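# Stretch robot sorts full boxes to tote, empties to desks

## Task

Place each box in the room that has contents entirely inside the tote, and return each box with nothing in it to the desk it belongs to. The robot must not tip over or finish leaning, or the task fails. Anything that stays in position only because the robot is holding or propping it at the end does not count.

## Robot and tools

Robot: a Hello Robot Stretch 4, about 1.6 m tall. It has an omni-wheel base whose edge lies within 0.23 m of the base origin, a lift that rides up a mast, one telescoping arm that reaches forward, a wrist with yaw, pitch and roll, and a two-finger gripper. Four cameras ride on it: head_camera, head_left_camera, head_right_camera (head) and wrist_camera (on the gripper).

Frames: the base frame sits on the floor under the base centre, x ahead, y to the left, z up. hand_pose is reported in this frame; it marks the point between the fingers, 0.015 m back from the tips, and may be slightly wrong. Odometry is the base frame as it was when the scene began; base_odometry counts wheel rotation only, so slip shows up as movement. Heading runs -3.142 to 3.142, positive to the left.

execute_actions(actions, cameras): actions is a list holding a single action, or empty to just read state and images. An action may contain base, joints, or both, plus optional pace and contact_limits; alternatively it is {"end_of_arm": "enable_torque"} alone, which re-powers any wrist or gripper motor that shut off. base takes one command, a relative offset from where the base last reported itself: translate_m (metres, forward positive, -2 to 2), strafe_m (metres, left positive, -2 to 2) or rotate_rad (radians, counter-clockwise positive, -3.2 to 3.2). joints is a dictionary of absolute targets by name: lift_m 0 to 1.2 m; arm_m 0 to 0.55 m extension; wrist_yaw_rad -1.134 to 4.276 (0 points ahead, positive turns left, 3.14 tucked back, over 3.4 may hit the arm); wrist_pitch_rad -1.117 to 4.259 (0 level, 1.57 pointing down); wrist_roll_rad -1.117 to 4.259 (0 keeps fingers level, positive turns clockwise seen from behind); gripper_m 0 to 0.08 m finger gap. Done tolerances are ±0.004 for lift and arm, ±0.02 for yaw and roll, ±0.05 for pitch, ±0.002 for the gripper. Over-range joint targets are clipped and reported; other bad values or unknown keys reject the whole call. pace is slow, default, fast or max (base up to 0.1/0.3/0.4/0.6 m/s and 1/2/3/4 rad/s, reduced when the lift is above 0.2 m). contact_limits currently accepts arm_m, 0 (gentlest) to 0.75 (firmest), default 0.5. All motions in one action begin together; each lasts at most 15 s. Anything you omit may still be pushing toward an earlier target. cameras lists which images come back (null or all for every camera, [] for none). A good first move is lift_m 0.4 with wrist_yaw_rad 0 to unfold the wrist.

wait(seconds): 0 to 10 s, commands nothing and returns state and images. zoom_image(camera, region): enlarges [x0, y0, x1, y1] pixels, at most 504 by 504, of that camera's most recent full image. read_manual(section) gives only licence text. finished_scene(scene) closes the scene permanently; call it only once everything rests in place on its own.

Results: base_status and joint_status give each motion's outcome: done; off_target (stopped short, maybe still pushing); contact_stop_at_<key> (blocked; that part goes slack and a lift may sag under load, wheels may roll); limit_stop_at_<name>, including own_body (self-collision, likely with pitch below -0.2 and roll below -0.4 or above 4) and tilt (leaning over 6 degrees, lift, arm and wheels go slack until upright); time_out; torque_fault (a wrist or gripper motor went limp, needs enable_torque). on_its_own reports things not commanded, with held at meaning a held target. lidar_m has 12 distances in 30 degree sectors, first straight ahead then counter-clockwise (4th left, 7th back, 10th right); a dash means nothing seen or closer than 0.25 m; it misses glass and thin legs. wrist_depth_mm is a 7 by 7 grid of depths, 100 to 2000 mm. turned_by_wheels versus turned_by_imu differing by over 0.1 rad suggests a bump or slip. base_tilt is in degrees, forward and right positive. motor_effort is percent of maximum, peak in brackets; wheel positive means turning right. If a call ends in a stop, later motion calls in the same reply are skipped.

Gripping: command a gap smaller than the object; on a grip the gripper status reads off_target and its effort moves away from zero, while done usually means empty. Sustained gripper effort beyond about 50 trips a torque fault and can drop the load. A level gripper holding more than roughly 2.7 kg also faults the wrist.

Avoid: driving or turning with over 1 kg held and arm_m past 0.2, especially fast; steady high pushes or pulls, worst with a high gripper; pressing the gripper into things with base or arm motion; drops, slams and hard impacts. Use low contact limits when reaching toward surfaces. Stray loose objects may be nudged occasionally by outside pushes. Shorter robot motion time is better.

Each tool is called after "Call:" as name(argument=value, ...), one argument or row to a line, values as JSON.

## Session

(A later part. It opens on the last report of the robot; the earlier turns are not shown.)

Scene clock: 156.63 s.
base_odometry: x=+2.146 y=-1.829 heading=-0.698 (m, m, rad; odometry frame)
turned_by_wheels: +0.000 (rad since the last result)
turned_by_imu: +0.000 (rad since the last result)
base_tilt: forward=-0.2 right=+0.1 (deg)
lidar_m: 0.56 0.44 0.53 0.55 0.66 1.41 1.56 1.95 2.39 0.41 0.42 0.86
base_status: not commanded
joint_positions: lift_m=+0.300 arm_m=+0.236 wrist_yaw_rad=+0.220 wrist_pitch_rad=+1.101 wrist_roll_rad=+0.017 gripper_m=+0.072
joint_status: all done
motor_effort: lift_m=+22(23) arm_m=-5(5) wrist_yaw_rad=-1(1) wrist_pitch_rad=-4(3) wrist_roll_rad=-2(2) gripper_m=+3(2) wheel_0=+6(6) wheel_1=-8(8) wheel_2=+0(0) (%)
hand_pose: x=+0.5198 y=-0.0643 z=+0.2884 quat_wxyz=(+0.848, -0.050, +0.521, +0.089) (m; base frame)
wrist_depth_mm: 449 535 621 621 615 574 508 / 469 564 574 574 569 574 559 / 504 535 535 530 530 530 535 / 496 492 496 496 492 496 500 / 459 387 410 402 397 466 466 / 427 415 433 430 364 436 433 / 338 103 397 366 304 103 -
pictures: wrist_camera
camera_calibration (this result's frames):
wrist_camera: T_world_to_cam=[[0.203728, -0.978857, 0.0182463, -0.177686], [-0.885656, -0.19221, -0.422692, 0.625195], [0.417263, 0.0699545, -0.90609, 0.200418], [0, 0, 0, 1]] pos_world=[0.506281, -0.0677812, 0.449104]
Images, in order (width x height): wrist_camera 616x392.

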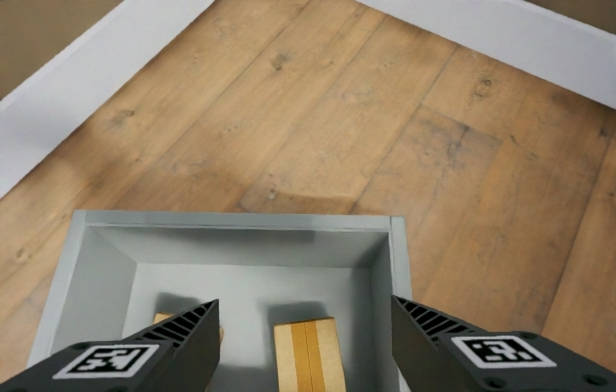

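Call:
execute_actions(
  actions=[
    {"base":{"translate_m":-0.4},"joints":{"arm_m":0.0,"lift_m":1.12,"wrist_yaw_rad":0,"wrist_pitch_rad":1.2,"gripper_m":0.08}},
  ],
  cameras=[],
)

Call:
execute_actions(
  actions=[
    {"base":{"rotate_rad":-0.4}},
  ],
  cameras=[],
)

Call:
execute_actions(
  actions=[
    {"base":{"strafe_m":-1.26}},
  ],
  cameras=[],
)

Call:
execute_actions(
  actions=[
    {"base":{"translate_m":0.22},"joints":{"arm_m":0.2}},
  ],
  cameras=["wrist_camera","head_camera"],
)

Scene clock: 166.43 s.
base_odometry: x=+1.840 y=-1.572 heading=-0.699 (m, m, rad; odometry frame)
turned_by_wheels: -0.001 (rad since the last result)
turned_by_imu: -0.001 (rad since the last result)
base_tilt: forward=-0.4 right=+0.2 (deg)
lidar_m: 0.84 0.77 0.63 0.67 0.82 1.77 1.17 1.41 2.27 1.09 0.67 0.65
base_status: done
joint_positions: lift_m=+1.120 arm_m=+0.001 wrist_yaw_rad=+0.000 wrist_pitch_rad=+1.201 wrist_roll_rad=+0.017 gripper_m=+0.080
joint_status: all done
motor_effort: lift_m=+23(22) arm_m=-5(4) wrist_yaw_rad=-1(5) wrist_pitch_rad=-4(1) wrist_roll_rad=-1(2) gripper_m=+3(2) wheel_0=-7(11) wheel_1=-5(10) wheel_2=+1(13) (%)
hand_pose: x=+0.2486 y=-0.0874 z=+1.0997 quat_wxyz=(+0.825, +0.007, +0.565, -0.005) (m; base frame)
wrist_depth_mm: 798 1060 1499 1576 1464 1336 1182 / 842 1118 1464 1499 1499 1499 1138 / 891 1182 1397 1430 1430 1397 1430 / 931 1336 1336 1336 1366 1336 1308 / 1008 1229 1281 1255 1255 1281 1255 / 1078 1205 1205 1205 1182 1229 1229 / 991 107 976 1160 1138 103 -
pictures: none
No camera images: the call's "cameras" was empty. Leave "cameras" out to get every camera's image.

Scene clock: 167.87 s.
base_odometry: x=+1.840 y=-1.572 heading=-1.098 (m, m, rad; odometry frame)
turned_by_wheels: -0.399 (rad since the last result)
turned_by_imu: -0.395 (rad since the last result)
base_tilt: forward=-0.3 right=+0.2 (deg)
lidar_m: 0.71 0.82 0.72 0.65 0.66 0.95 1.18 1.16 1.55 2.25 0.92 0.63
base_status: done
joint_positions: lift_m=+1.120 arm_m=+0.001 wrist_yaw_rad=+0.000 wrist_pitch_rad=+1.201 wrist_roll_rad=+0.017 gripper_m=+0.080
joint_status: not commanded
motor_effort: lift_m=+23(22) arm_m=-5(5) wrist_yaw_rad=+0(2) wrist_pitch_rad=-4(5) wrist_roll_rad=-2(2) gripper_m=+2(2) wheel_0=+6(9) wheel_1=+5(11) wheel_2=+5(9) (%)
hand_pose: x=+0.2486 y=-0.0874 z=+1.0997 quat_wxyz=(+0.825, +0.007, +0.565, -0.005) (m; base frame)
wrist_depth_mm: 1281 1499 1499 1499 1499 1537 1576 / 1281 1499 1499 1499 1499 1499 1537 / 1255 1397 1430 1430 1397 1430 1430 / 1229 1308 1366 1336 1336 1336 1336 / 1205 1281 1281 1281 1281 1281 1255 / 1182 1205 1205 1205 1182 1229 1229 / 1060 108 960 1160 1138 103 -
pictures: none
No camera images: the call's "cameras" was empty. Leave "cameras" out to get every camera's image.

Scene clock: 173.40 s.
base_odometry: x=+0.719 y=-2.146 heading=-1.098 (m, m, rad; odometry frame)
turned_by_wheels: +0.000 (rad since the last result)
turned_by_imu: +0.001 (rad since the last result)
base_tilt: forward=-0.2 right=+0.1 (deg)
lidar_m: 0.62 0.68 0.89 1.92 1.98 1.13 1.08 1.14 1.06 0.99 1.02 0.71
base_status: done
joint_positions: lift_m=+1.120 arm_m=+0.001 wrist_yaw_rad=+0.000 wrist_pitch_rad=+1.201 wrist_roll_rad=+0.017 gripper_m=+0.080
joint_status: not commanded
motor_effort: lift_m=+22(23) arm_m=-5(5) wrist_yaw_rad=-1(1) wrist_pitch_rad=-3(3) wrist_roll_rad=-1(1) gripper_m=+2(2) wheel_0=+4(13) wheel_1=-5(11) wheel_2=+0(2) (%)
hand_pose: x=+0.2486 y=-0.0874 z=+1.0998 quat_wxyz=(+0.825, +0.007, +0.565, -0.005) (m; base frame)
wrist_depth_mm: 1499 1576 1576 1537 1576 1576 1576 / 1430 1499 1499 1464 1464 1499 1499 / 1397 1397 1397 1397 1397 1397 1397 / 1336 1336 1336 1336 1336 1336 1308 / 1281 1281 1255 1281 1255 1281 1281 / 1229 1205 1182 1205 1229 1205 1229 / 1160 108 960 1160 1160 103 -
pictures: none
No camera images: the call's "cameras" was empty. Leave "cameras" out to get every camera's image.

Scene clock: 175.57 s.
base_odometry: x=+0.819 y=-2.341 heading=-1.097 (m, m, rad; odometry frame)
turned_by_wheels: +0.001 (rad since the last result)
turned_by_imu: +0.001 (rad since the last result)
base_tilt: forward=-0.2 right=+0.2 (deg)
lidar_m: 0.43 0.45 0.57 1.91 2.00 1.39 1.29 1.37 1.06 0.98 0.99 0.46
base_status: done
joint_positions: lift_m=+1.120 arm_m=+0.199 wrist_yaw_rad=+0.000 wrist_pitch_rad=+1.201 wrist_roll_rad=+0.016 gripper_m=+0.080
joint_status: all done
motor_effort: lift_m=+22(22) arm_m=+5(6) wrist_yaw_rad=-1(0) wrist_pitch_rad=-2(2) wrist_roll_rad=+0(1) gripper_m=+2(2) wheel_0=+6(10) wheel_1=+6(9) wheel_2=-2(13) (%)
hand_pose: x=+0.4470 y=-0.0874 z=+1.0998 quat_wxyz=(+0.825, +0.007, +0.565, -0.005) (m; base frame)
wrist_depth_mm: 389 389 387 389 389 389 389 / 366 366 366 310 366 366 368 / 345 345 342 294 345 347 347 / 327 327 327 327 329 327 329 / 310 310 312 310 310 312 312 / 294 297 296 296 298 296 303 / 289 108 1138 1160 1138 103 -
pictures: head_camera, wrist_camera
camera_calibration (this result's frames):
wrist_camera: T_world_to_cam=[[-0.0126273, -0.999725, 0.0197385, -0.107048], [-0.943922, 0.00540443, -0.330125, 0.840715], [0.329928, -0.0228002, -0.943731, 1.03997], [0, 0, 0, 1]] pos_world=[0.449104, -0.0878508, 1.2611]
Images, in order (width x height): head_camera 420x560, wrist_camera 616x392.

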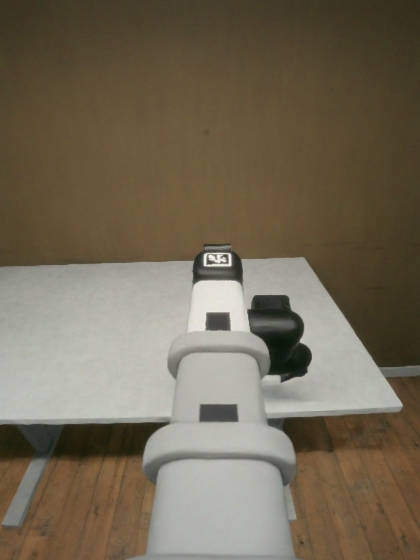

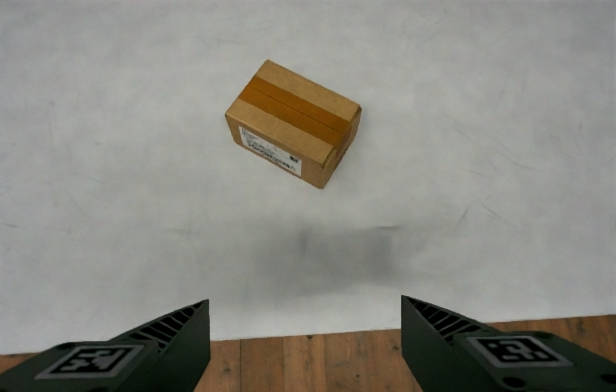

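Call:
execute_actions(
  actions=[
    {"base":{"strafe_m":-0.126},"joints":{"arm_m":0.315,"wrist_yaw_rad":1.06,"wrist_pitch_rad":1.1,"lift_m":1.1}},
  ],
  cameras=["wrist_camera","head_camera"],
)

Scene clock: 179.73 s.
base_odometry: x=+0.707 y=-2.399 heading=-1.097 (m, m, rad; odometry frame)
turned_by_wheels: +0.000 (rad since the last result)
turned_by_imu: +0.000 (rad since the last result)
base_tilt: forward=-0.3 right=+0.2 (deg)
lidar_m: 0.42 0.44 0.60 2.06 2.11 1.37 1.31 1.30 0.90 0.85 0.89 0.47
base_status: done
joint_positions: lift_m=+1.100 arm_m=+0.314 wrist_yaw_rad=+1.060 wrist_pitch_rad=+1.101 wrist_roll_rad=+0.016 gripper_m=+0.080
joint_status: all done
motor_effort: lift_m=+19(21) arm_m=+5(7) wrist_yaw_rad=+1(5) wrist_pitch_rad=-5(7) wrist_roll_rad=-1(0) gripper_m=+2(2) wheel_0=+1(12) wheel_1=-4(13) wheel_2=+0(1) (%)
hand_pose: x=+0.6083 y=+0.0412 z=+1.0887 quat_wxyz=(+0.737, -0.258, +0.455, +0.427) (m; base frame)
wrist_depth_mm: 415 418 415 415 413 415 413 / 384 382 382 382 382 379 382 / 355 355 355 353 353 353 351 / 329 329 327 327 327 327 327 / 309 306 306 307 307 306 307 / 291 289 289 240 282 287 286 / 278 108 266 226 230 103 -
pictures: head_camera, wrist_camera
camera_calibration (this result's frames):
wrist_camera: T_world_to_cam=[[0.864804, -0.501775, 0.0183629, -0.529025], [-0.448153, -0.787848, -0.422439, 0.82028], [0.226436, 0.357097, -0.906205, 0.985649], [0, 0, 0, 1]] pos_world=[0.601928, 0.0288318, 1.24943]
Images, in order (width x height): head_camera 420x560, wrist_camera 616x392.

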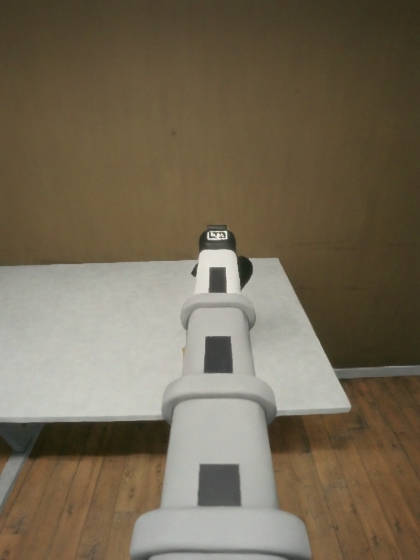

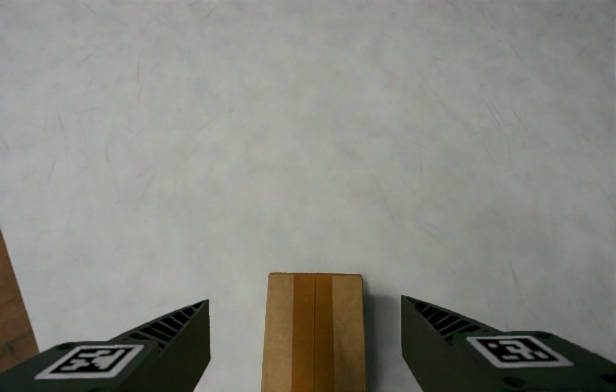

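Call:
execute_actions(
  actions=[
    {"joints":{"arm_m":0.32,"lift_m":0.993},"pace":"slow"},
  ],
  cameras=["wrist_camera"],
)

Call:
execute_actions(
  actions=[
    {"joints":{"gripper_m":0.04}},
  ],
  cameras=["wrist_camera"],
)

Call:
execute_actions(
  actions=[
    {"joints":{"lift_m":1.06}},
  ],
  cameras=[],
)

Call:
execute_actions(
  actions=[
    {"joints":{"wrist_pitch_rad":0.0}},
  ],
  cameras=["wrist_camera"],
)

Scene clock: 183.37 s.
base_odometry: x=+0.707 y=-2.399 heading=-1.097 (m, m, rad; odometry frame)
turned_by_wheels: +0.000 (rad since the last result)
turned_by_imu: +0.000 (rad since the last result)
base_tilt: forward=-0.3 right=+0.1 (deg)
lidar_m: 0.43 0.46 0.60 2.06 2.14 1.36 1.31 1.29 0.90 0.85 0.90 0.46
base_status: not commanded
joint_positions: lift_m=+0.993 arm_m=+0.319 wrist_yaw_rad=+1.060 wrist_pitch_rad=+1.101 wrist_roll_rad=+0.016 gripper_m=+0.080
joint_status: all done
motor_effort: lift_m=+18(21) arm_m=+5(7) wrist_yaw_rad=-1(0) wrist_pitch_rad=-4(3) wrist_roll_rad=-1(1) gripper_m=+2(2) wheel_0=+1(1) wheel_1=-4(5) wheel_2=+0(0) (%)
hand_pose: x=+0.6133 y=+0.0412 z=+0.9818 quat_wxyz=(+0.737, -0.258, +0.455, +0.427) (m; base frame)
wrist_depth_mm: 266 266 266 265 265 264 264 / 244 243 244 242 243 243 242 / 226 225 225 225 225 225 224 / 210 209 210 209 209 209 208 / 196 195 191 144 190 196 195 / 184 184 138 135 138 183 183 / 176 107 128 127 128 103 -
pictures: wrist_camera
camera_calibration (this result's frames):
wrist_camera: T_world_to_cam=[[0.864804, -0.501773, 0.018363, -0.531374], [-0.448153, -0.787848, -0.422439, 0.777317], [0.226436, 0.357097, -0.906206, 0.887564], [0, 0, 0, 1]] pos_world=[0.606915, 0.0288319, 1.14244]
Images, in order (width x height): wrist_camera 616x392.

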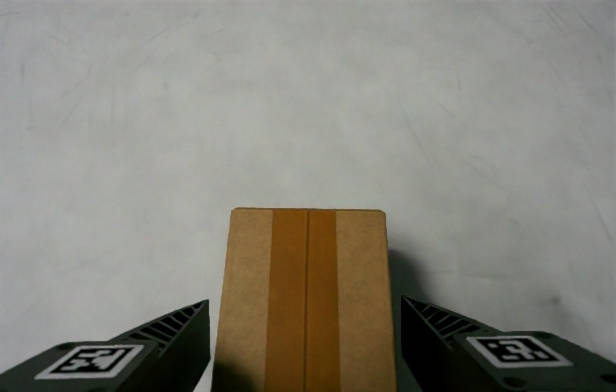

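Scene clock: 184.37 s.
base_odometry: x=+0.707 y=-2.399 heading=-1.097 (m, m, rad; odometry frame)
turned_by_wheels: +0.000 (rad since the last result)
turned_by_imu: +0.000 (rad since the last result)
base_tilt: forward=-0.3 right=+0.1 (deg)
lidar_m: 0.41 0.44 0.61 2.07 2.12 1.38 1.31 1.36 0.90 0.83 0.88 0.47
base_status: not commanded
joint_positions: lift_m=+0.993 arm_m=+0.319 wrist_yaw_rad=+1.060 wrist_pitch_rad=+1.101 wrist_roll_rad=+0.016 gripper_m=+0.059
joint_status: gripper_m off_target (ended at +0.059, target +0.040)
on_its_own: gripper_m is held at +0.054, not at your +0.040, by its contact guard: the fingers met something
motor_effort: lift_m=+18(18) arm_m=+5(5) wrist_yaw_rad=-1(1) wrist_pitch_rad=-3(4) wrist_roll_rad=-1(1) gripper_m=-39(37) wheel_0=+1(1) wheel_1=-5(4) wheel_2=+0(0) (%)
hand_pose: x=+0.6133 y=+0.0412 z=+0.9818 quat_wxyz=(+0.737, -0.258, +0.455, +0.427) (m; base frame)
wrist_depth_mm: 266 265 265 265 265 265 264 / 244 244 243 243 243 243 243 / 225 225 224 224 224 224 224 / 210 210 209 210 210 208 208 / 197 196 191 144 190 195 195 / 183 184 138 135 136 183 183 / 175 105 125 127 125 - -
pictures: wrist_camera
camera_calibration (this result's frames):
wrist_camera: T_world_to_cam=[[0.864817, -0.501751, 0.0183666, -0.53139], [-0.448131, -0.78786, -0.422439, 0.777309], [0.22643, 0.357102, -0.906205, 0.887566], [0, 0, 0, 1]] pos_world=[0.606921, 0.0288343, 1.14244]
Images, in order (width x height): wrist_camera 616x392.

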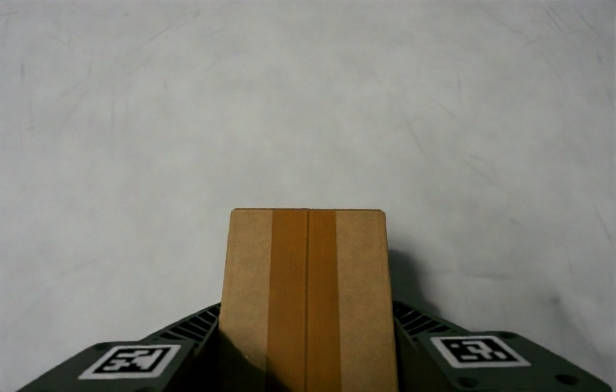

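Scene clock: 185.60 s.
base_odometry: x=+0.707 y=-2.399 heading=-1.097 (m, m, rad; odometry frame)
turned_by_wheels: +0.000 (rad since the last result)
turned_by_imu: +0.000 (rad since the last result)
base_tilt: forward=-0.3 right=+0.2 (deg)
lidar_m: 0.42 0.46 0.62 2.04 2.14 1.38 1.31 1.33 0.92 0.85 0.88 0.47
base_status: not commanded
joint_positions: lift_m=+1.060 arm_m=+0.319 wrist_yaw_rad=+1.060 wrist_pitch_rad=+1.102 wrist_roll_rad=+0.016 gripper_m=+0.059
joint_status: all done
on_its_own: gripper_m is held at +0.054, not at your +0.040, by its contact guard: the fingers met something
motor_effort: lift_m=+24(26) arm_m=+5(5) wrist_yaw_rad=+0(0) wrist_pitch_rad=-5(4) wrist_roll_rad=+0(1) gripper_m=-38(39) wheel_0=+1(1) wheel_1=-5(4) wheel_2=+0(0) (%)
hand_pose: x=+0.6133 y=+0.0411 z=+1.0482 quat_wxyz=(+0.737, -0.259, +0.455, +0.427) (m; base frame)
wrist_depth_mm: 359 357 357 357 357 355 357 / 330 329 327 329 327 327 329 / 306 304 303 303 303 301 303 / 283 282 283 282 283 282 282 / 264 265 257 144 256 265 264 / 249 249 138 135 137 247 247 / 236 105 125 127 125 - -
pictures: none
No camera images: the call's "cameras" was empty. Leave "cameras" out to get every camera's image.

Scene clock: 186.80 s.
base_odometry: x=+0.707 y=-2.399 heading=-1.097 (m, m, rad; odometry frame)
turned_by_wheels: +0.000 (rad since the last result)
turned_by_imu: +0.000 (rad since the last result)
base_tilt: forward=-0.2 right=+0.1 (deg)
lidar_m: 0.43 0.46 0.63 2.07 2.16 1.38 1.31 1.28 0.92 0.87 0.89 0.48
base_status: not commanded
joint_positions: lift_m=+1.060 arm_m=+0.319 wrist_yaw_rad=+1.060 wrist_pitch_rad=+0.005 wrist_roll_rad=+0.016 gripper_m=+0.059
joint_status: all done
on_its_own: gripper_m is held at +0.054, not at your +0.040, by its contact guard: the fingers met something
motor_effort: lift_m=+24(24) arm_m=+5(5) wrist_yaw_rad=+0(0) wrist_pitch_rad=-16(21) wrist_roll_rad=-1(0) gripper_m=-39(39) wheel_0=+1(1) wheel_1=-5(5) wheel_2=+0(0) (%)
hand_pose: x=+0.6703 y=+0.1428 z=+1.2369 quat_wxyz=(+0.863, +0.006, +0.006, +0.506) (m; base frame)
wrist_depth_mm: 1708 1921 1863 1182 878 699 591 / 1756 1983 1921 1205 904 699 591 / 1756 1983 1863 1205 904 715 597 / 1756 1921 1863 1160 891 715 597 / 1756 1921 1983 143 820 723 603 / 1756 1863 138 135 136 723 597 / 854 105 125 127 126 - 580
pictures: wrist_camera
camera_calibration (this result's frames):
wrist_camera: T_world_to_cam=[[0.860834, -0.508863, -0.00474087, -0.502092], [-0.0236095, -0.0306301, -0.999252, 1.31148], [0.508338, 0.860302, -0.0383815, -0.264623], [0, 0, 0, 1]] pos_world=[0.597699, 0.0123297, 1.29796]
Images, in order (width x height): wrist_camera 616x392.

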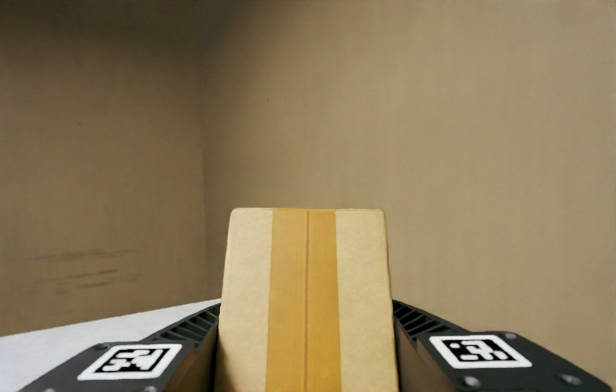

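Call:
execute_actions(
  actions=[
    {"base":{"translate_m":-0.15},"joints":{"arm_m":0.0,"wrist_yaw_rad":0}},
  ],
  cameras=[],
)

Call:
execute_actions(
  actions=[
    {"base":{"strafe_m":1.36},"joints":{"lift_m":0.5}},
  ],
  cameras=[],
)

Call:
execute_actions(
  actions=[
    {"base":{"translate_m":0.11},"joints":{"lift_m":0.3,"wrist_pitch_rad":1.1}},
  ],
  cameras=[],
)

Call:
execute_actions(
  actions=[
    {"base":{"rotate_rad":0.62},"joints":{"arm_m":0.2}},
  ],
)

Scene clock: 194.30 s.
base_odometry: x=+0.639 y=-2.265 heading=-1.098 (m, m, rad; odometry frame)
turned_by_wheels: -0.001 (rad since the last result)
turned_by_imu: -0.001 (rad since the last result)
base_tilt: forward=-0.2 right=+0.1 (deg)
lidar_m: 0.57 0.61 0.83 2.06 2.12 1.25 1.16 1.21 0.93 0.87 0.91 0.63
base_status: done
joint_positions: lift_m=+1.060 arm_m=+0.001 wrist_yaw_rad=+0.000 wrist_pitch_rad=+0.004 wrist_roll_rad=+0.016 gripper_m=+0.059
joint_status: all done
on_its_own: gripper_m is held at +0.054, not at your +0.040, by its contact guard: the fingers met something
motor_effort: lift_m=+24(24) arm_m=-5(6) wrist_yaw_rad=+1(8) wrist_pitch_rad=-13(14) wrist_roll_rad=-1(1) gripper_m=-39(38) wheel_0=-6(10) wheel_1=-4(10) wheel_2=+1(13) (%)
hand_pose: x=+0.3844 y=-0.0875 z=+1.2370 quat_wxyz=(+1.000, +0.008, +0.002, +0.000) (m; base frame)
wrist_depth_mm: 1118 1138 1138 1160 1138 1182 1205 / 1118 1138 1138 1160 1160 1182 1182 / 1118 1138 1160 1138 1160 1160 1182 / 1138 1138 1138 1160 1160 1182 1205 / 1138 1160 1138 144 1182 1205 1182 / 1138 1138 138 135 137 1182 1182 / 831 105 125 127 125 - 1182
pictures: none
No camera images: the call's "cameras" was empty. Leave "cameras" out to get every camera's image.

Scene clock: 200.17 s.
base_odometry: x=+1.849 y=-1.646 heading=-1.098 (m, m, rad; odometry frame)
turned_by_wheels: +0.000 (rad since the last result)
turned_by_imu: +0.000 (rad since the last result)
base_tilt: forward=-0.2 right=+0.1 (deg)
lidar_m: 0.60 0.76 0.77 0.67 0.71 0.94 1.24 1.26 1.67 2.21 0.83 0.58
base_status: done
joint_positions: lift_m=+0.500 arm_m=+0.001 wrist_yaw_rad=+0.000 wrist_pitch_rad=+0.004 wrist_roll_rad=+0.016 gripper_m=+0.059
joint_status: all done
on_its_own: gripper_m is held at +0.054, not at your +0.040, by its contact guard: the fingers met something
motor_effort: lift_m=+20(24) arm_m=-5(5) wrist_yaw_rad=-1(1) wrist_pitch_rad=-13(14) wrist_roll_rad=-1(1) gripper_m=-39(39) wheel_0=-4(13) wheel_1=+3(14) wheel_2=+0(2) (%)
hand_pose: x=+0.3845 y=-0.0874 z=+0.6774 quat_wxyz=(+1.000, +0.008, +0.002, +0.000) (m; base frame)
wrist_depth_mm: 1060 1098 1098 1078 473 477 484 / 1078 1078 1098 1098 661 634 647 / 1078 1098 1098 1118 1098 1160 1138 / 1098 1078 1118 1118 715 1138 1138 / 1078 1078 1098 144 668 1160 1138 / 1078 1118 138 135 136 1138 1160 / 1098 105 125 127 125 - 1138
pictures: none
No camera images: the call's "cameras" was empty. Leave "cameras" out to get every camera's image.

Scene clock: 202.07 s.
base_odometry: x=+1.899 y=-1.744 heading=-1.097 (m, m, rad; odometry frame)
turned_by_wheels: +0.001 (rad since the last result)
turned_by_imu: +0.001 (rad since the last result)
base_tilt: forward=-0.3 right=+0.2 (deg)
lidar_m: 0.62 0.67 0.77 0.68 0.72 0.98 1.36 1.35 1.84 2.23 0.63 0.47
base_status: done
joint_positions: lift_m=+0.300 arm_m=+0.001 wrist_yaw_rad=+0.000 wrist_pitch_rad=+1.102 wrist_roll_rad=+0.016 gripper_m=+0.059
joint_status: all done
on_its_own: gripper_m is held at +0.054, not at your +0.040, by its contact guard: the fingers met something
motor_effort: lift_m=+20(19) arm_m=-5(5) wrist_yaw_rad=+0(0) wrist_pitch_rad=-5(9) wrist_roll_rad=-1(0) gripper_m=-39(39) wheel_0=+5(10) wheel_1=+5(10) wheel_2=-1(11) (%)
hand_pose: x=+0.2678 y=-0.0874 z=+0.2886 quat_wxyz=(+0.852, +0.007, +0.524, -0.004) (m; base frame)
wrist_depth_mm: 517 627 621 627 609 621 627 / 554 574 580 574 569 554 574 / 535 530 530 535 535 500 530 / 492 496 496 496 496 492 496 / 462 462 449 144 452 466 466 / 436 436 138 135 136 436 436 / 413 105 125 127 125 - 415
pictures: none
No camera images: the call's "cameras" was empty. Leave "cameras" out to get every camera's image.

Scene clock: 203.77 s.
base_odometry: x=+1.899 y=-1.744 heading=-0.478 (m, m, rad; odometry frame)
turned_by_wheels: +0.619 (rad since the last result)
turned_by_imu: +0.614 (rad since the last result)
base_tilt: forward=-0.3 right=+0.1 (deg)
lidar_m: 0.67 0.74 0.68 0.75 1.09 1.35 1.39 2.10 1.45 0.61 0.44 0.70
base_status: done
joint_positions: lift_m=+0.300 arm_m=+0.199 wrist_yaw_rad=+0.000 wrist_pitch_rad=+1.102 wrist_roll_rad=+0.016 gripper_m=+0.059
joint_status: all done
on_its_own: gripper_m is held at +0.054, not at your +0.040, by its contact guard: the fingers met something
motor_effort: lift_m=+20(19) arm_m=+5(7) wrist_yaw_rad=-1(1) wrist_pitch_rad=-3(7) wrist_roll_rad=-1(1) gripper_m=-38(39) wheel_0=-5(10) wheel_1=-6(10) wheel_2=-3(9) (%)
hand_pose: x=+0.4662 y=-0.0874 z=+0.2886 quat_wxyz=(+0.852, +0.007, +0.524, -0.004) (m; base frame)
wrist_depth_mm: 549 609 504 500 500 621 627 / 564 564 559 554 554 574 574 / 530 521 407 449 442 535 535 / 492 496 496 496 496 496 496 / 462 462 449 144 455 462 459 / 436 436 138 135 136 433 436 / 415 105 125 127 125 - 415
pictures: head_camera, head_left_camera, head_right_camera, wrist_camera
camera_calibration (this result's frames):
wrist_camera: T_world_to_cam=[[-0.0144876, -0.999726, 0.0183908, -0.0895334], [-0.906675, 0.00537989, -0.421796, 0.600113], [0.421581, -0.0227853, -0.906504, 0.214569], [0, 0, 0, 1]] pos_world=[0.452352, -0.0878484, 0.449279]
Images, in order (width x height): head_camera 420x560, head_left_camera 420x672, head_right_camera 420x672, wrist_camera 616x392.

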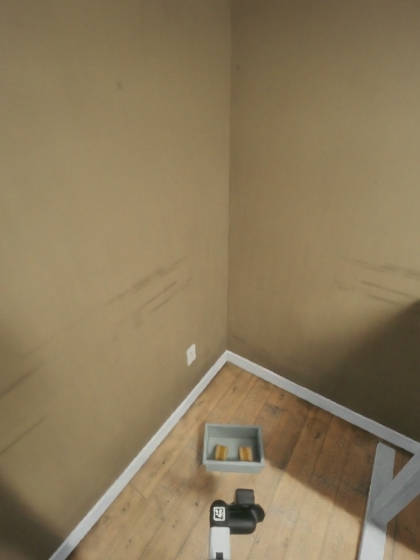

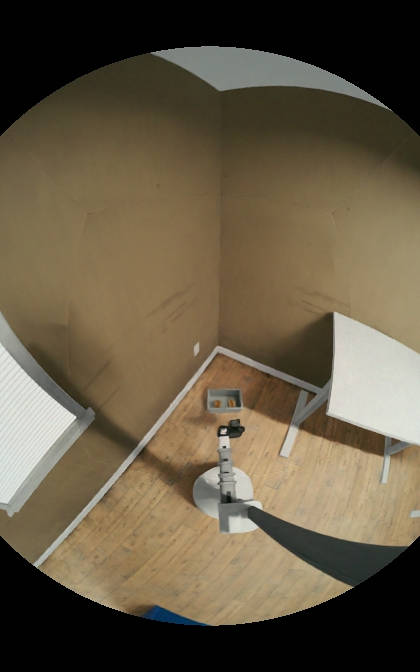

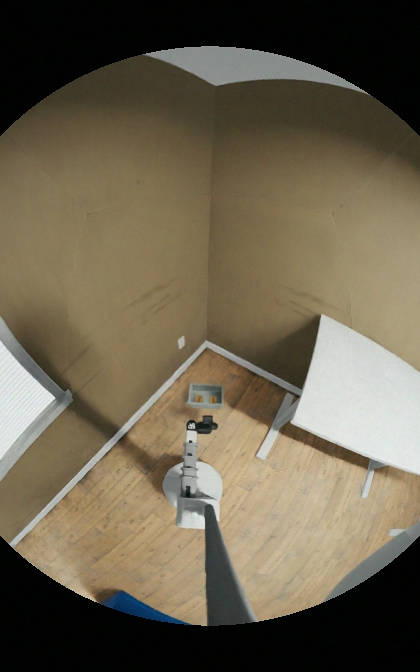

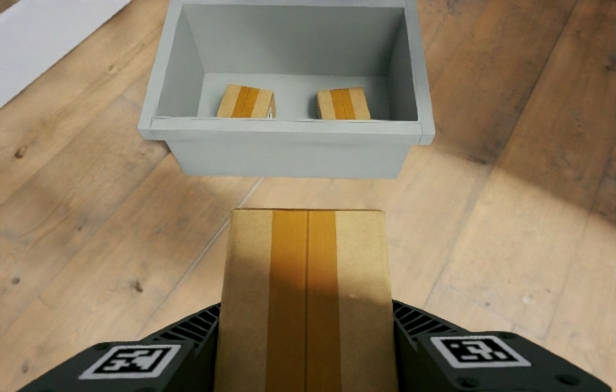

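Call:
execute_actions(
  actions=[
    {"joints":{"lift_m":0.05}},
  ],
  cameras=[],
)

Call:
execute_actions(
  actions=[
    {"joints":{"lift_m":0.041},"pace":"slow"},
  ],
  cameras=[],
)

Call:
execute_actions(
  actions=[
    {"joints":{"gripper_m":0.078}},
  ],
  cameras=["wrist_camera"],
)

Call:
execute_actions(
  actions=[
    {"joints":{"lift_m":0.22,"gripper_m":0.0}},
  ],
  cameras=[],
)

Scene clock: 207.67 s.
base_odometry: x=+1.899 y=-1.744 heading=-0.478 (m, m, rad; odometry frame)
turned_by_wheels: +0.000 (rad since the last result)
turned_by_imu: +0.000 (rad since the last result)
base_tilt: forward=-0.2 right=+0.1 (deg)
lidar_m: 0.65 0.73 0.70 0.75 1.09 1.35 1.41 2.12 1.47 0.58 0.46 0.71
base_status: not commanded
joint_positions: lift_m=+0.050 arm_m=+0.199 wrist_yaw_rad=+0.000 wrist_pitch_rad=+1.102 wrist_roll_rad=+0.016 gripper_m=+0.059
joint_status: all done
on_its_own: gripper_m is held at +0.054, not at your +0.040, by its contact guard: the fingers met something
motor_effort: lift_m=+20(19) arm_m=+5(5) wrist_yaw_rad=-1(1) wrist_pitch_rad=-4(8) wrist_roll_rad=+0(1) gripper_m=-39(39) wheel_0=-5(6) wheel_1=-6(6) wheel_2=-3(2) (%)
hand_pose: x=+0.4661 y=-0.0874 z=+0.0386 quat_wxyz=(+0.852, +0.007, +0.524, -0.004) (m; base frame)
wrist_depth_mm: 276 273 273 273 273 274 273 / 252 252 252 252 252 252 254 / 233 233 233 234 232 233 234 / 217 216 216 217 216 216 217 / 203 204 198 143 198 203 203 / 191 190 139 135 136 190 191 / 181 105 125 127 125 - -
pictures: none
No camera images: the call's "cameras" was empty. Leave "cameras" out to get every camera's image.

Scene clock: 208.37 s.
base_odometry: x=+1.899 y=-1.744 heading=-0.478 (m, m, rad; odometry frame)
turned_by_wheels: +0.000 (rad since the last result)
turned_by_imu: +0.000 (rad since the last result)
base_tilt: forward=-0.3 right=+0.2 (deg)
lidar_m: 0.66 0.74 0.69 0.73 1.08 1.32 1.43 2.11 1.44 0.60 0.46 0.70
base_status: not commanded
joint_positions: lift_m=+0.041 arm_m=+0.199 wrist_yaw_rad=+0.000 wrist_pitch_rad=+1.101 wrist_roll_rad=+0.016 gripper_m=+0.059
joint_status: all done
on_its_own: gripper_m is held at +0.054, not at your +0.040, by its contact guard: the fingers met something
motor_effort: lift_m=+16(19) arm_m=+5(5) wrist_yaw_rad=-1(1) wrist_pitch_rad=-4(7) wrist_roll_rad=-1(1) gripper_m=-39(38) wheel_0=-6(5) wheel_1=-7(6) wheel_2=-3(3) (%)
hand_pose: x=+0.4662 y=-0.0874 z=+0.0299 quat_wxyz=(+0.852, +0.007, +0.523, -0.004) (m; base frame)
wrist_depth_mm: 264 264 265 265 265 265 265 / 243 244 243 243 243 243 244 / 224 225 224 224 224 224 225 / 209 209 209 209 209 209 210 / 196 196 191 144 190 195 196 / 183 183 138 135 136 184 184 / 175 105 125 127 126 - -
pictures: none
No camera images: the call's "cameras" was empty. Leave "cameras" out to get every camera's image.

Scene clock: 209.27 s.
base_odometry: x=+1.899 y=-1.744 heading=-0.478 (m, m, rad; odometry frame)
turned_by_wheels: +0.000 (rad since the last result)
turned_by_imu: +0.000 (rad since the last result)
base_tilt: forward=-0.3 right=+0.2 (deg)
lidar_m: 0.67 0.74 0.70 0.75 1.07 1.35 1.41 2.12 1.50 0.58 0.46 0.67
base_status: not commanded
joint_positions: lift_m=+0.041 arm_m=+0.199 wrist_yaw_rad=+0.000 wrist_pitch_rad=+1.101 wrist_roll_rad=+0.016 gripper_m=+0.078
joint_status: all done
motor_effort: lift_m=+18(18) arm_m=+5(5) wrist_yaw_rad=-1(0) wrist_pitch_rad=-2(5) wrist_roll_rad=+0(1) gripper_m=+3(39) wheel_0=-5(6) wheel_1=-6(7) wheel_2=-3(2) (%)
hand_pose: x=+0.4663 y=-0.0874 z=+0.0298 quat_wxyz=(+0.852, +0.007, +0.523, -0.004) (m; base frame)
wrist_depth_mm: 264 262 263 263 263 263 264 / 241 241 242 242 242 242 242 / 223 224 223 224 224 224 224 / 208 208 208 208 208 208 208 / 194 194 189 142 190 195 195 / 182 183 137 134 137 182 183 / 174 108 127 126 128 103 -
pictures: wrist_camera
camera_calibration (this result's frames):
wrist_camera: T_world_to_cam=[[-0.0147666, -0.999722, 0.0183746, -0.0846653], [-0.906229, 0.00561564, -0.422749, 0.490973], [0.422528, -0.0228942, -0.906061, -0.0205647], [0, 0, 0, 1]] pos_world=[0.452374, -0.0878697, 0.190481]
Images, in order (width x height): wrist_camera 616x392.

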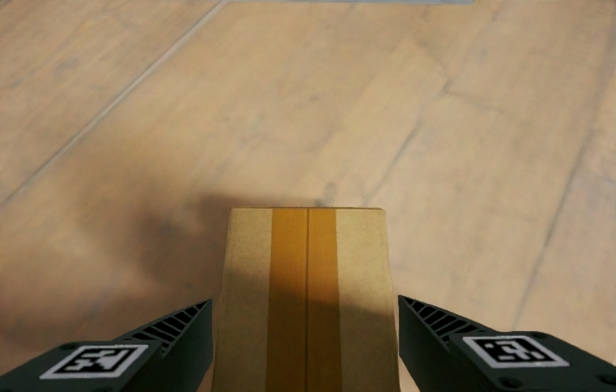

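Scene clock: 211.10 s.
base_odometry: x=+1.899 y=-1.744 heading=-0.478 (m, m, rad; odometry frame)
turned_by_wheels: +0.000 (rad since the last result)
turned_by_imu: +0.000 (rad since the last result)
base_tilt: forward=-0.2 right=+0.0 (deg)
lidar_m: 0.66 0.75 0.69 0.74 1.08 1.32 1.41 2.12 1.43 0.60 0.45 0.66
base_status: not commanded
joint_positions: lift_m=+0.220 arm_m=+0.199 wrist_yaw_rad=+0.000 wrist_pitch_rad=+1.102 wrist_roll_rad=+0.016 gripper_m=+0.058
joint_status: gripper_m off_target (ended at +0.058, target +0.000); the others done
on_its_own: gripper_m is held at +0.053, not at your +0.000, by its contact guard: the fingers met something
motor_effort: lift_m=+24(24) arm_m=+5(5) wrist_yaw_rad=-1(1) wrist_pitch_rad=-6(7) wrist_roll_rad=-1(1) gripper_m=-41(43) wheel_0=-6(6) wheel_1=-7(6) wheel_2=-3(3) (%)
hand_pose: x=+0.4661 y=-0.0874 z=+0.2082 quat_wxyz=(+0.852, +0.007, +0.524, -0.004) (m; base frame)
wrist_depth_mm: 512 399 480 488 449 508 512 / 469 366 334 330 329 466 469 / 433 433 421 424 424 439 433 / 404 404 404 404 404 407 407 / 382 377 375 166 375 379 379 / 355 355 156 156 156 355 357 / 338 105 136 147 131 - 342
pictures: none
No camera images: the call's "cameras" was empty. Leave "cameras" out to get every camera's image.

Call:
execute_actions(
  actions=[],
  cameras=["wrist_camera","head_camera"],
)

Scene clock: 212.07 s.
base_odometry: x=+1.899 y=-1.744 heading=-0.478 (m, m, rad; odometry frame)
turned_by_wheels: +0.000 (rad since the last result)
turned_by_imu: +0.000 (rad since the last result)
base_tilt: forward=-0.3 right=+0.2 (deg)
lidar_m: 0.68 0.75 0.69 0.72 1.07 1.35 1.43 2.11 1.45 0.60 0.45 0.70
base_status: not commanded
joint_positions: lift_m=+0.220 arm_m=+0.199 wrist_yaw_rad=+0.000 wrist_pitch_rad=+1.102 wrist_roll_rad=+0.016 gripper_m=+0.058
joint_status: gripper_m off_target (ended at +0.058, target +0.000); the others done
on_its_own: gripper_m is held at +0.053, not at your +0.000, by its contact guard: the fingers met something
motor_effort: lift_m=+24(24) arm_m=+5(5) wrist_yaw_rad=+0(1) wrist_pitch_rad=-5(7) wrist_roll_rad=-1(1) gripper_m=-41(43) wheel_0=-6(6) wheel_1=-6(6) wheel_2=-3(3) (%)
hand_pose: x=+0.4661 y=-0.0874 z=+0.2082 quat_wxyz=(+0.852, +0.007, +0.524, -0.004) (m; base frame)
wrist_depth_mm: 512 399 480 488 452 517 512 / 473 366 330 330 327 459 469 / 439 436 421 424 424 436 433 / 407 407 404 402 404 404 407 / 379 379 375 166 377 382 382 / 355 355 156 156 156 355 357 / 340 105 136 147 132 - 342
pictures: head_camera, wrist_camera
camera_calibration (this result's frames):
wrist_camera: T_world_to_cam=[[-0.0146851, -0.999723, 0.0183964, -0.0879844], [-0.906758, 0.0055612, -0.421615, 0.566197], [0.421396, -0.0228725, -0.906588, 0.141819], [0, 0, 0, 1]] pos_world=[0.45235, -0.087865, 0.368907]
Images, in order (width x height): head_camera 420x560, wrist_camera 616x392.

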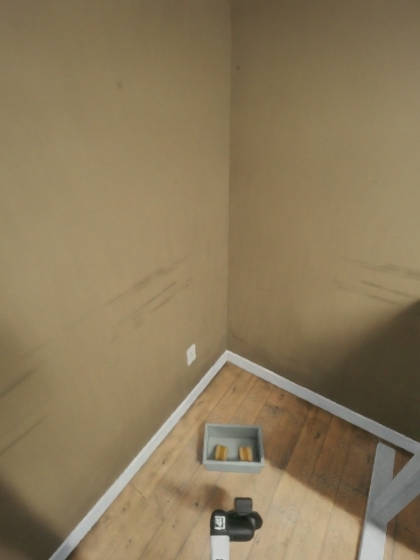

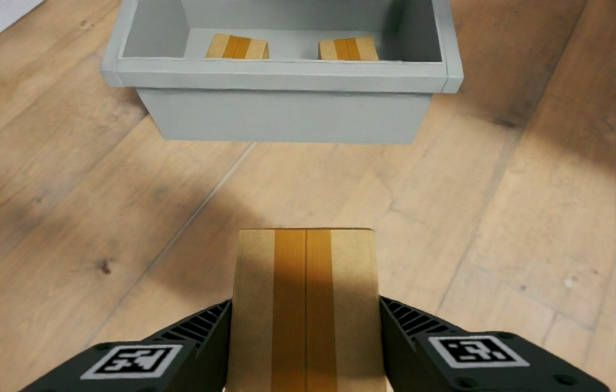

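Call:
execute_actions(
  actions=[
    {"joints":{"lift_m":0.075}},
  ],
  cameras=[],
)

Call:
execute_actions(
  actions=[
    {"joints":{"lift_m":0.062},"pace":"slow"},
  ],
  cameras=["wrist_camera"],
)

Scene clock: 214.77 s.
base_odometry: x=+1.899 y=-1.744 heading=-0.478 (m, m, rad; odometry frame)
turned_by_wheels: +0.000 (rad since the last result)
turned_by_imu: +0.000 (rad since the last result)
base_tilt: forward=-0.3 right=+0.2 (deg)
lidar_m: 0.66 0.76 0.68 0.73 1.10 1.35 1.43 2.12 1.46 0.58 0.46 0.68
base_status: not commanded
joint_positions: lift_m=+0.075 arm_m=+0.199 wrist_yaw_rad=+0.000 wrist_pitch_rad=+1.102 wrist_roll_rad=+0.016 gripper_m=+0.058
joint_status: all done
on_its_own: gripper_m is held at +0.053, not at your +0.000, by its contact guard: the fingers met something
motor_effort: lift_m=+19(23) arm_m=+5(5) wrist_yaw_rad=+0(1) wrist_pitch_rad=-6(5) wrist_roll_rad=-1(0) gripper_m=-40(41) wheel_0=-6(6) wheel_1=-6(6) wheel_2=-3(3) (%)
hand_pose: x=+0.4661 y=-0.0874 z=+0.0636 quat_wxyz=(+0.852, +0.007, +0.524, -0.004) (m; base frame)
wrist_depth_mm: 309 298 296 296 293 303 309 / 285 285 285 285 285 285 283 / 262 264 263 262 263 263 263 / 245 245 245 245 245 245 246 / 228 229 226 167 226 229 229 / 215 215 156 156 155 216 215 / 204 105 136 147 131 - -
pictures: none
No camera images: the call's "cameras" was empty. Leave "cameras" out to get every camera's image.

Scene clock: 215.57 s.
base_odometry: x=+1.899 y=-1.744 heading=-0.478 (m, m, rad; odometry frame)
turned_by_wheels: +0.000 (rad since the last result)
turned_by_imu: +0.000 (rad since the last result)
base_tilt: forward=-0.3 right=+0.1 (deg)
lidar_m: 0.66 0.75 0.70 0.72 1.08 1.35 1.41 2.12 1.45 0.61 0.46 0.69
base_status: not commanded
joint_positions: lift_m=+0.062 arm_m=+0.199 wrist_yaw_rad=+0.000 wrist_pitch_rad=+1.101 wrist_roll_rad=+0.016 gripper_m=+0.058
joint_status: all done
on_its_own: gripper_m is held at +0.053, not at your +0.000, by its contact guard: the fingers met something
motor_effort: lift_m=+15(19) arm_m=+5(5) wrist_yaw_rad=+1(0) wrist_pitch_rad=-3(9) wrist_roll_rad=-1(1) gripper_m=-41(41) wheel_0=-5(6) wheel_1=-6(6) wheel_2=-3(3) (%)
hand_pose: x=+0.4664 y=-0.0874 z=+0.0511 quat_wxyz=(+0.852, +0.007, +0.523, -0.004) (m; base frame)
wrist_depth_mm: 296 287 286 285 285 290 296 / 272 272 271 271 271 272 272 / 251 250 251 252 252 251 251 / 234 233 233 233 233 234 234 / 218 218 216 166 216 218 219 / 204 204 156 156 156 204 205 / 195 105 136 147 131 - -
pictures: wrist_camera
camera_calibration (this result's frames):
wrist_camera: T_world_to_cam=[[-0.0149095, -0.99972, 0.0183726, -0.0850021], [-0.906162, 0.00574242, -0.422892, 0.499972], [0.422668, -0.0229537, -0.905994, -0.00139109], [0, 0, 0, 1]] pos_world=[0.452376, -0.0878813, 0.211736]
Images, in order (width x height): wrist_camera 616x392.

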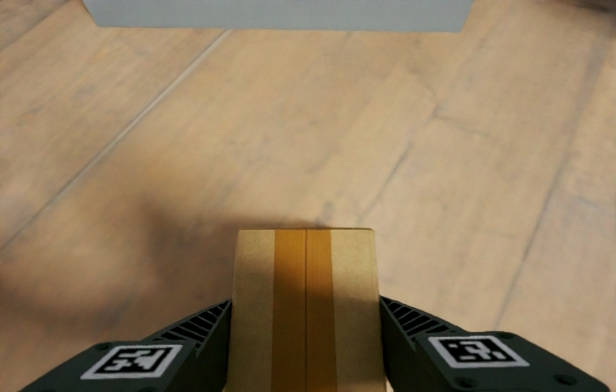

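Touching the floor. Release, raise (separately).

Call:
execute_actions(
  actions=[
    {"joints":{"gripper_m":0.078}},
  ],
  cameras=[],
)

Call:
execute_actions(
  actions=[
    {"joints":{"lift_m":0.22}},
  ],
  cameras=[],
)

Call:
execute_actions(
  actions=[
    {"joints":{"gripper_m":0.0,"arm_m":0.47}},
  ],
  cameras=["wrist_camera"],
)

Scene clock: 218.17 s.
base_odometry: x=+1.899 y=-1.744 heading=-0.478 (m, m, rad; odometry frame)
turned_by_wheels: +0.000 (rad since the last result)
turned_by_imu: +0.000 (rad since the last result)
base_tilt: forward=-0.3 right=+0.1 (deg)
lidar_m: 0.66 0.73 0.69 0.73 1.11 1.35 1.43 2.11 1.44 0.57 0.48 0.70
base_status: not commanded
joint_positions: lift_m=+0.062 arm_m=+0.199 wrist_yaw_rad=+0.000 wrist_pitch_rad=+1.101 wrist_roll_rad=+0.016 gripper_m=+0.078
joint_status: all done
motor_effort: lift_m=+18(19) arm_m=+5(5) wrist_yaw_rad=-1(0) wrist_pitch_rad=-3(5) wrist_roll_rad=-1(1) gripper_m=+2(38) wheel_0=-5(6) wheel_1=-6(7) wheel_2=-3(3) (%)
hand_pose: x=+0.4663 y=-0.0874 z=+0.0508 quat_wxyz=(+0.852, +0.007, +0.523, -0.004) (m; base frame)
wrist_depth_mm: 291 287 289 285 285 287 293 / 270 268 270 270 270 268 270 / 248 249 249 248 250 249 249 / 231 231 231 231 232 232 232 / 216 216 213 165 213 217 216 / 203 203 156 154 158 204 204 / 193 108 145 145 145 103 -
pictures: none
No camera images: the call's "cameras" was empty. Leave "cameras" out to get every camera's image.

Scene clock: 219.90 s.
base_odometry: x=+1.899 y=-1.744 heading=-0.478 (m, m, rad; odometry frame)
turned_by_wheels: +0.000 (rad since the last result)
turned_by_imu: +0.000 (rad since the last result)
base_tilt: forward=-0.2 right=+0.1 (deg)
lidar_m: 0.67 0.76 0.69 0.71 1.09 1.34 1.42 2.13 1.45 0.58 0.45 0.69
base_status: not commanded
joint_positions: lift_m=+0.220 arm_m=+0.199 wrist_yaw_rad=+0.000 wrist_pitch_rad=+1.101 wrist_roll_rad=+0.016 gripper_m=+0.078
joint_status: all done
motor_effort: lift_m=+23(23) arm_m=+5(5) wrist_yaw_rad=-1(0) wrist_pitch_rad=-5(2) wrist_roll_rad=-1(1) gripper_m=+3(2) wheel_0=-6(6) wheel_1=-6(6) wheel_2=-3(3) (%)
hand_pose: x=+0.4663 y=-0.0874 z=+0.2084 quat_wxyz=(+0.852, +0.007, +0.523, -0.004) (m; base frame)
wrist_depth_mm: 508 399 480 496 449 512 521 / 469 336 332 359 359 466 473 / 436 433 421 424 424 436 439 / 407 404 407 404 404 407 407 / 382 379 379 377 382 382 379 / 357 355 357 309 357 355 357 / 342 108 330 290 330 103 -
pictures: none
No camera images: the call's "cameras" was empty. Leave "cameras" out to get every camera's image.

Scene clock: 221.83 s.
base_odometry: x=+1.899 y=-1.744 heading=-0.478 (m, m, rad; odometry frame)
turned_by_wheels: +0.000 (rad since the last result)
turned_by_imu: +0.000 (rad since the last result)
base_tilt: forward=-0.3 right=+0.1 (deg)
lidar_m: 0.67 0.74 0.69 0.74 1.07 1.35 1.39 2.10 1.45 0.58 0.47 0.72
base_status: not commanded
joint_positions: lift_m=+0.220 arm_m=+0.469 wrist_yaw_rad=+0.000 wrist_pitch_rad=+1.101 wrist_roll_rad=+0.016 gripper_m=+0.000
joint_status: all done
motor_effort: lift_m=+23(23) arm_m=+5(5) wrist_yaw_rad=+0(0) wrist_pitch_rad=-4(5) wrist_roll_rad=-1(1) gripper_m=-2(3) wheel_0=-6(5) wheel_1=-6(6) wheel_2=-3(2) (%)
hand_pose: x=+0.7363 y=-0.0874 z=+0.2084 quat_wxyz=(+0.852, +0.007, +0.523, -0.004) (m; base frame)
wrist_depth_mm: 404 496 512 517 512 508 517 / 433 469 473 469 473 473 469 / 430 439 439 436 436 436 439 / 404 307 329 325 322 301 407 / 373 329 377 375 375 287 379 / 258 330 303 152 309 266 355 / 245 310 - - - 263 330
pictures: wrist_camera
camera_calibration (this result's frames):
wrist_camera: T_world_to_cam=[[-0.014496, -0.999726, 0.0183904, -0.0841401], [-0.906317, 0.00536833, -0.422564, 0.811123], [0.422349, -0.0227931, -0.906147, 0.0273451], [0, 0, 0, 1]] pos_world=[0.722366, -0.0878481, 0.369077]
Images, in order (width x height): wrist_camera 616x392.

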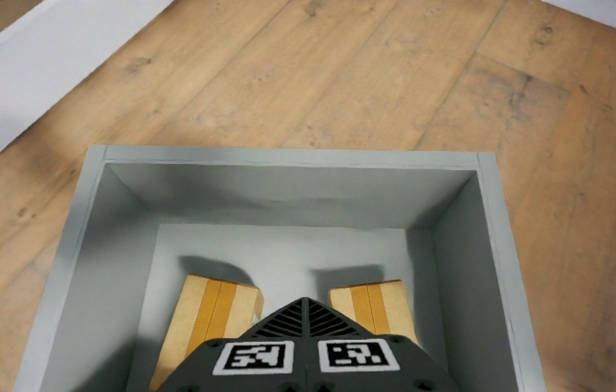

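Call:
execute_actions(
  actions=[
    {"base":{"strafe_m":0.008},"joints":{"lift_m":0.12}},
  ],
  cameras=[],
)

Call:
execute_actions(
  actions=[
    {"joints":{"lift_m":0.068},"pace":"slow"},
  ],
  cameras=["wrist_camera"],
)

Call:
execute_actions(
  actions=[
    {"joints":{"gripper_m":0.08},"pace":"slow"},
  ],
  cameras=["wrist_camera"],
)

Scene clock: 225.70 s.
base_odometry: x=+1.903 y=-1.737 heading=-0.478 (m, m, rad; odometry frame)
turned_by_wheels: +0.000 (rad since the last result)
turned_by_imu: +0.000 (rad since the last result)
base_tilt: forward=-0.3 right=+0.1 (deg)
lidar_m: 0.73 0.74 0.68 0.74 1.08 1.33 1.40 2.11 1.49 0.61 0.47 0.72
base_status: done
joint_positions: lift_m=+0.120 arm_m=+0.469 wrist_yaw_rad=+0.000 wrist_pitch_rad=+1.101 wrist_roll_rad=+0.016 gripper_m=+0.000
joint_status: all done
motor_effort: lift_m=+19(20) arm_m=+5(5) wrist_yaw_rad=-1(2) wrist_pitch_rad=-2(4) wrist_roll_rad=-1(1) gripper_m=-1(1) wheel_0=-5(11) wheel_1=+6(9) wheel_2=+0(2) (%)
hand_pose: x=+0.7363 y=-0.0874 z=+0.1088 quat_wxyz=(+0.852, +0.007, +0.523, -0.004) (m; base frame)
wrist_depth_mm: 366 370 373 373 375 370 373 / 197 208 208 206 205 203 195 / 208 256 255 253 250 248 206 / 208 287 290 290 289 282 206 / 209 266 220 272 221 265 204 / 210 210 210 152 207 233 202 / 211 195 - - - 200 202
pictures: none
No camera images: the call's "cameras" was empty. Leave "cameras" out to get every camera's image.

Scene clock: 227.00 s.
base_odometry: x=+1.903 y=-1.737 heading=-0.478 (m, m, rad; odometry frame)
turned_by_wheels: +0.000 (rad since the last result)
turned_by_imu: +0.000 (rad since the last result)
base_tilt: forward=-0.3 right=+0.2 (deg)
lidar_m: 0.70 0.73 0.70 0.73 1.09 1.34 1.39 2.09 1.46 0.62 0.48 0.69
base_status: not commanded
joint_positions: lift_m=+0.068 arm_m=+0.469 wrist_yaw_rad=+0.001 wrist_pitch_rad=+1.099 wrist_roll_rad=+0.016 gripper_m=+0.000
joint_status: all done
motor_effort: lift_m=+16(20) arm_m=+4(5) wrist_yaw_rad=-2(4) wrist_pitch_rad=+2(7) wrist_roll_rad=-1(1) gripper_m=-2(2) wheel_0=-5(5) wheel_1=+6(6) wheel_2=+0(0) (%)
hand_pose: x=+0.7370 y=-0.0874 z=+0.0572 quat_wxyz=(+0.853, +0.007, +0.522, -0.004) (m; base frame)
wrist_depth_mm: 162 161 160 160 160 159 159 / 190 191 191 190 189 187 188 / 209 234 232 232 230 229 203 / 209 236 236 236 236 237 204 / 210 169 172 222 169 172 203 / 193 158 163 152 161 159 200 / 153 149 - - - 149 187
pictures: wrist_camera
camera_calibration (this result's frames):
wrist_camera: T_world_to_cam=[[-0.0141681, -0.999732, 0.0183247, -0.081546], [-0.905489, 0.00505453, -0.424341, 0.747302], [0.424134, -0.0226049, -0.905317, -0.111288], [0, 0, 0, 1]] pos_world=[0.722719, -0.087817, 0.217854]
Images, in order (width x height): wrist_camera 616x392.

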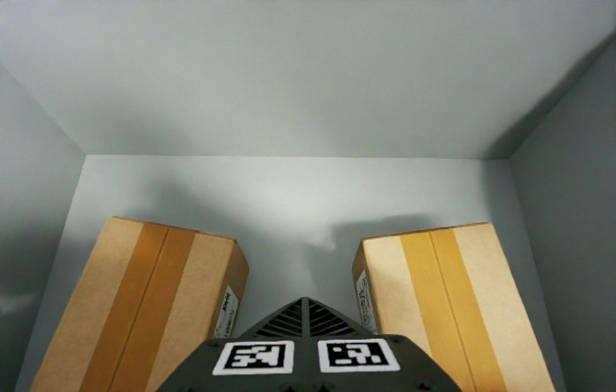

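Scene clock: 229.57 s.
base_odometry: x=+1.903 y=-1.737 heading=-0.478 (m, m, rad; odometry frame)
turned_by_wheels: +0.000 (rad since the last result)
turned_by_imu: +0.000 (rad since the last result)
base_tilt: forward=-0.3 right=+0.2 (deg)
lidar_m: 0.69 0.73 0.68 0.74 1.10 1.33 1.41 2.11 1.48 0.60 0.46 0.75
base_status: not commanded
joint_positions: lift_m=+0.068 arm_m=+0.469 wrist_yaw_rad=+0.000 wrist_pitch_rad=+1.099 wrist_roll_rad=+0.017 gripper_m=+0.080
joint_status: all done
motor_effort: lift_m=+15(15) arm_m=+4(4) wrist_yaw_rad=+0(3) wrist_pitch_rad=+5(3) wrist_roll_rad=-2(2) gripper_m=+4(7) wheel_0=-5(5) wheel_1=+6(6) wheel_2=+0(0) (%)
hand_pose: x=+0.7370 y=-0.0874 z=+0.0572 quat_wxyz=(+0.853, +0.007, +0.522, -0.004) (m; base frame)
wrist_depth_mm: 160 160 159 159 158 158 158 / 189 189 188 188 187 187 186 / 211 232 231 230 229 229 200 / 213 236 237 238 237 237 200 / 203 169 216 221 188 169 195 / 186 158 195 208 188 159 160 / 153 107 191 196 191 103 -
pictures: wrist_camera
camera_calibration (this result's frames):
wrist_camera: T_world_to_cam=[[-0.0152822, -0.999718, 0.0181526, -0.08079], [-0.905291, 0.00612637, -0.424747, 0.747307], [0.424516, -0.0229245, -0.90513, -0.111578], [0, 0, 0, 1]] pos_world=[0.722663, -0.0879034, 0.21789]
Images, in order (width x height): wrist_camera 616x392.

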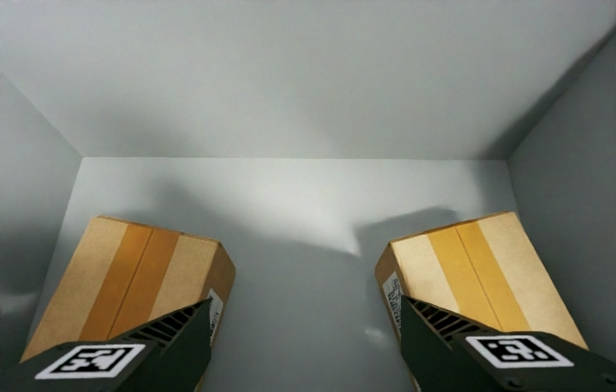

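Call:
execute_actions(
  actions=[
    {"joints":{"lift_m":0.073,"arm_m":0.505},"pace":"slow","contact_limits":{"arm_m":0.3}},
  ],
  cameras=["wrist_camera"],
)

Scene clock: 232.87 s.
base_odometry: x=+1.903 y=-1.737 heading=-0.478 (m, m, rad; odometry frame)
turned_by_wheels: +0.000 (rad since the last result)
turned_by_imu: +0.000 (rad since the last result)
base_tilt: forward=-0.4 right=+0.2 (deg)
lidar_m: 0.71 0.74 0.69 0.73 1.08 1.35 1.41 2.10 1.47 0.59 0.46 0.68
base_status: not commanded
joint_positions: lift_m=+0.073 arm_m=+0.504 wrist_yaw_rad=+0.000 wrist_pitch_rad=+1.102 wrist_roll_rad=+0.017 gripper_m=+0.080
joint_status: all done
motor_effort: lift_m=+23(22) arm_m=+5(8) wrist_yaw_rad=+1(0) wrist_pitch_rad=-5(5) wrist_roll_rad=-2(2) gripper_m=+2(3) wheel_0=-5(5) wheel_1=+6(6) wheel_2=+0(0) (%)
contact_limits: arm_m 0.3
hand_pose: x=+0.7711 y=-0.0874 z=+0.0613 quat_wxyz=(+0.852, +0.007, +0.523, -0.004) (m; base frame)
wrist_depth_mm: 137 137 304 306 306 306 306 / 141 141 140 140 140 139 139 / 174 173 172 172 171 170 170 / 202 224 224 222 220 220 199 / 210 223 224 224 223 223 203 / 184 160 208 210 207 160 163 / 155 107 193 197 193 103 -
pictures: wrist_camera
camera_calibration (this result's frames):
wrist_camera: T_world_to_cam=[[-0.0151695, -0.999718, 0.0182895, -0.0804499], [-0.90651, 0.0060323, -0.422141, 0.780708], [0.421911, -0.0229833, -0.906346, -0.120282], [0, 0, 0, 1]] pos_world=[0.757247, -0.0879012, 0.222023]
Images, in order (width x height): wrist_camera 616x392.

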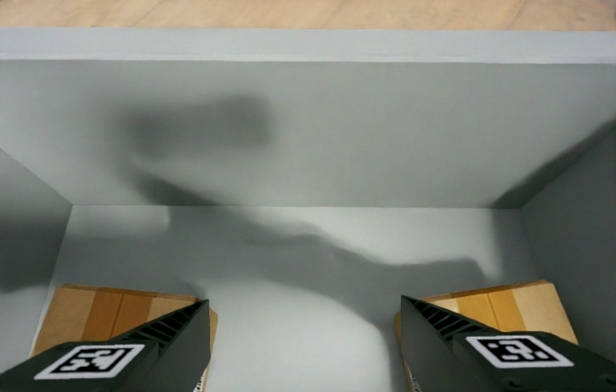

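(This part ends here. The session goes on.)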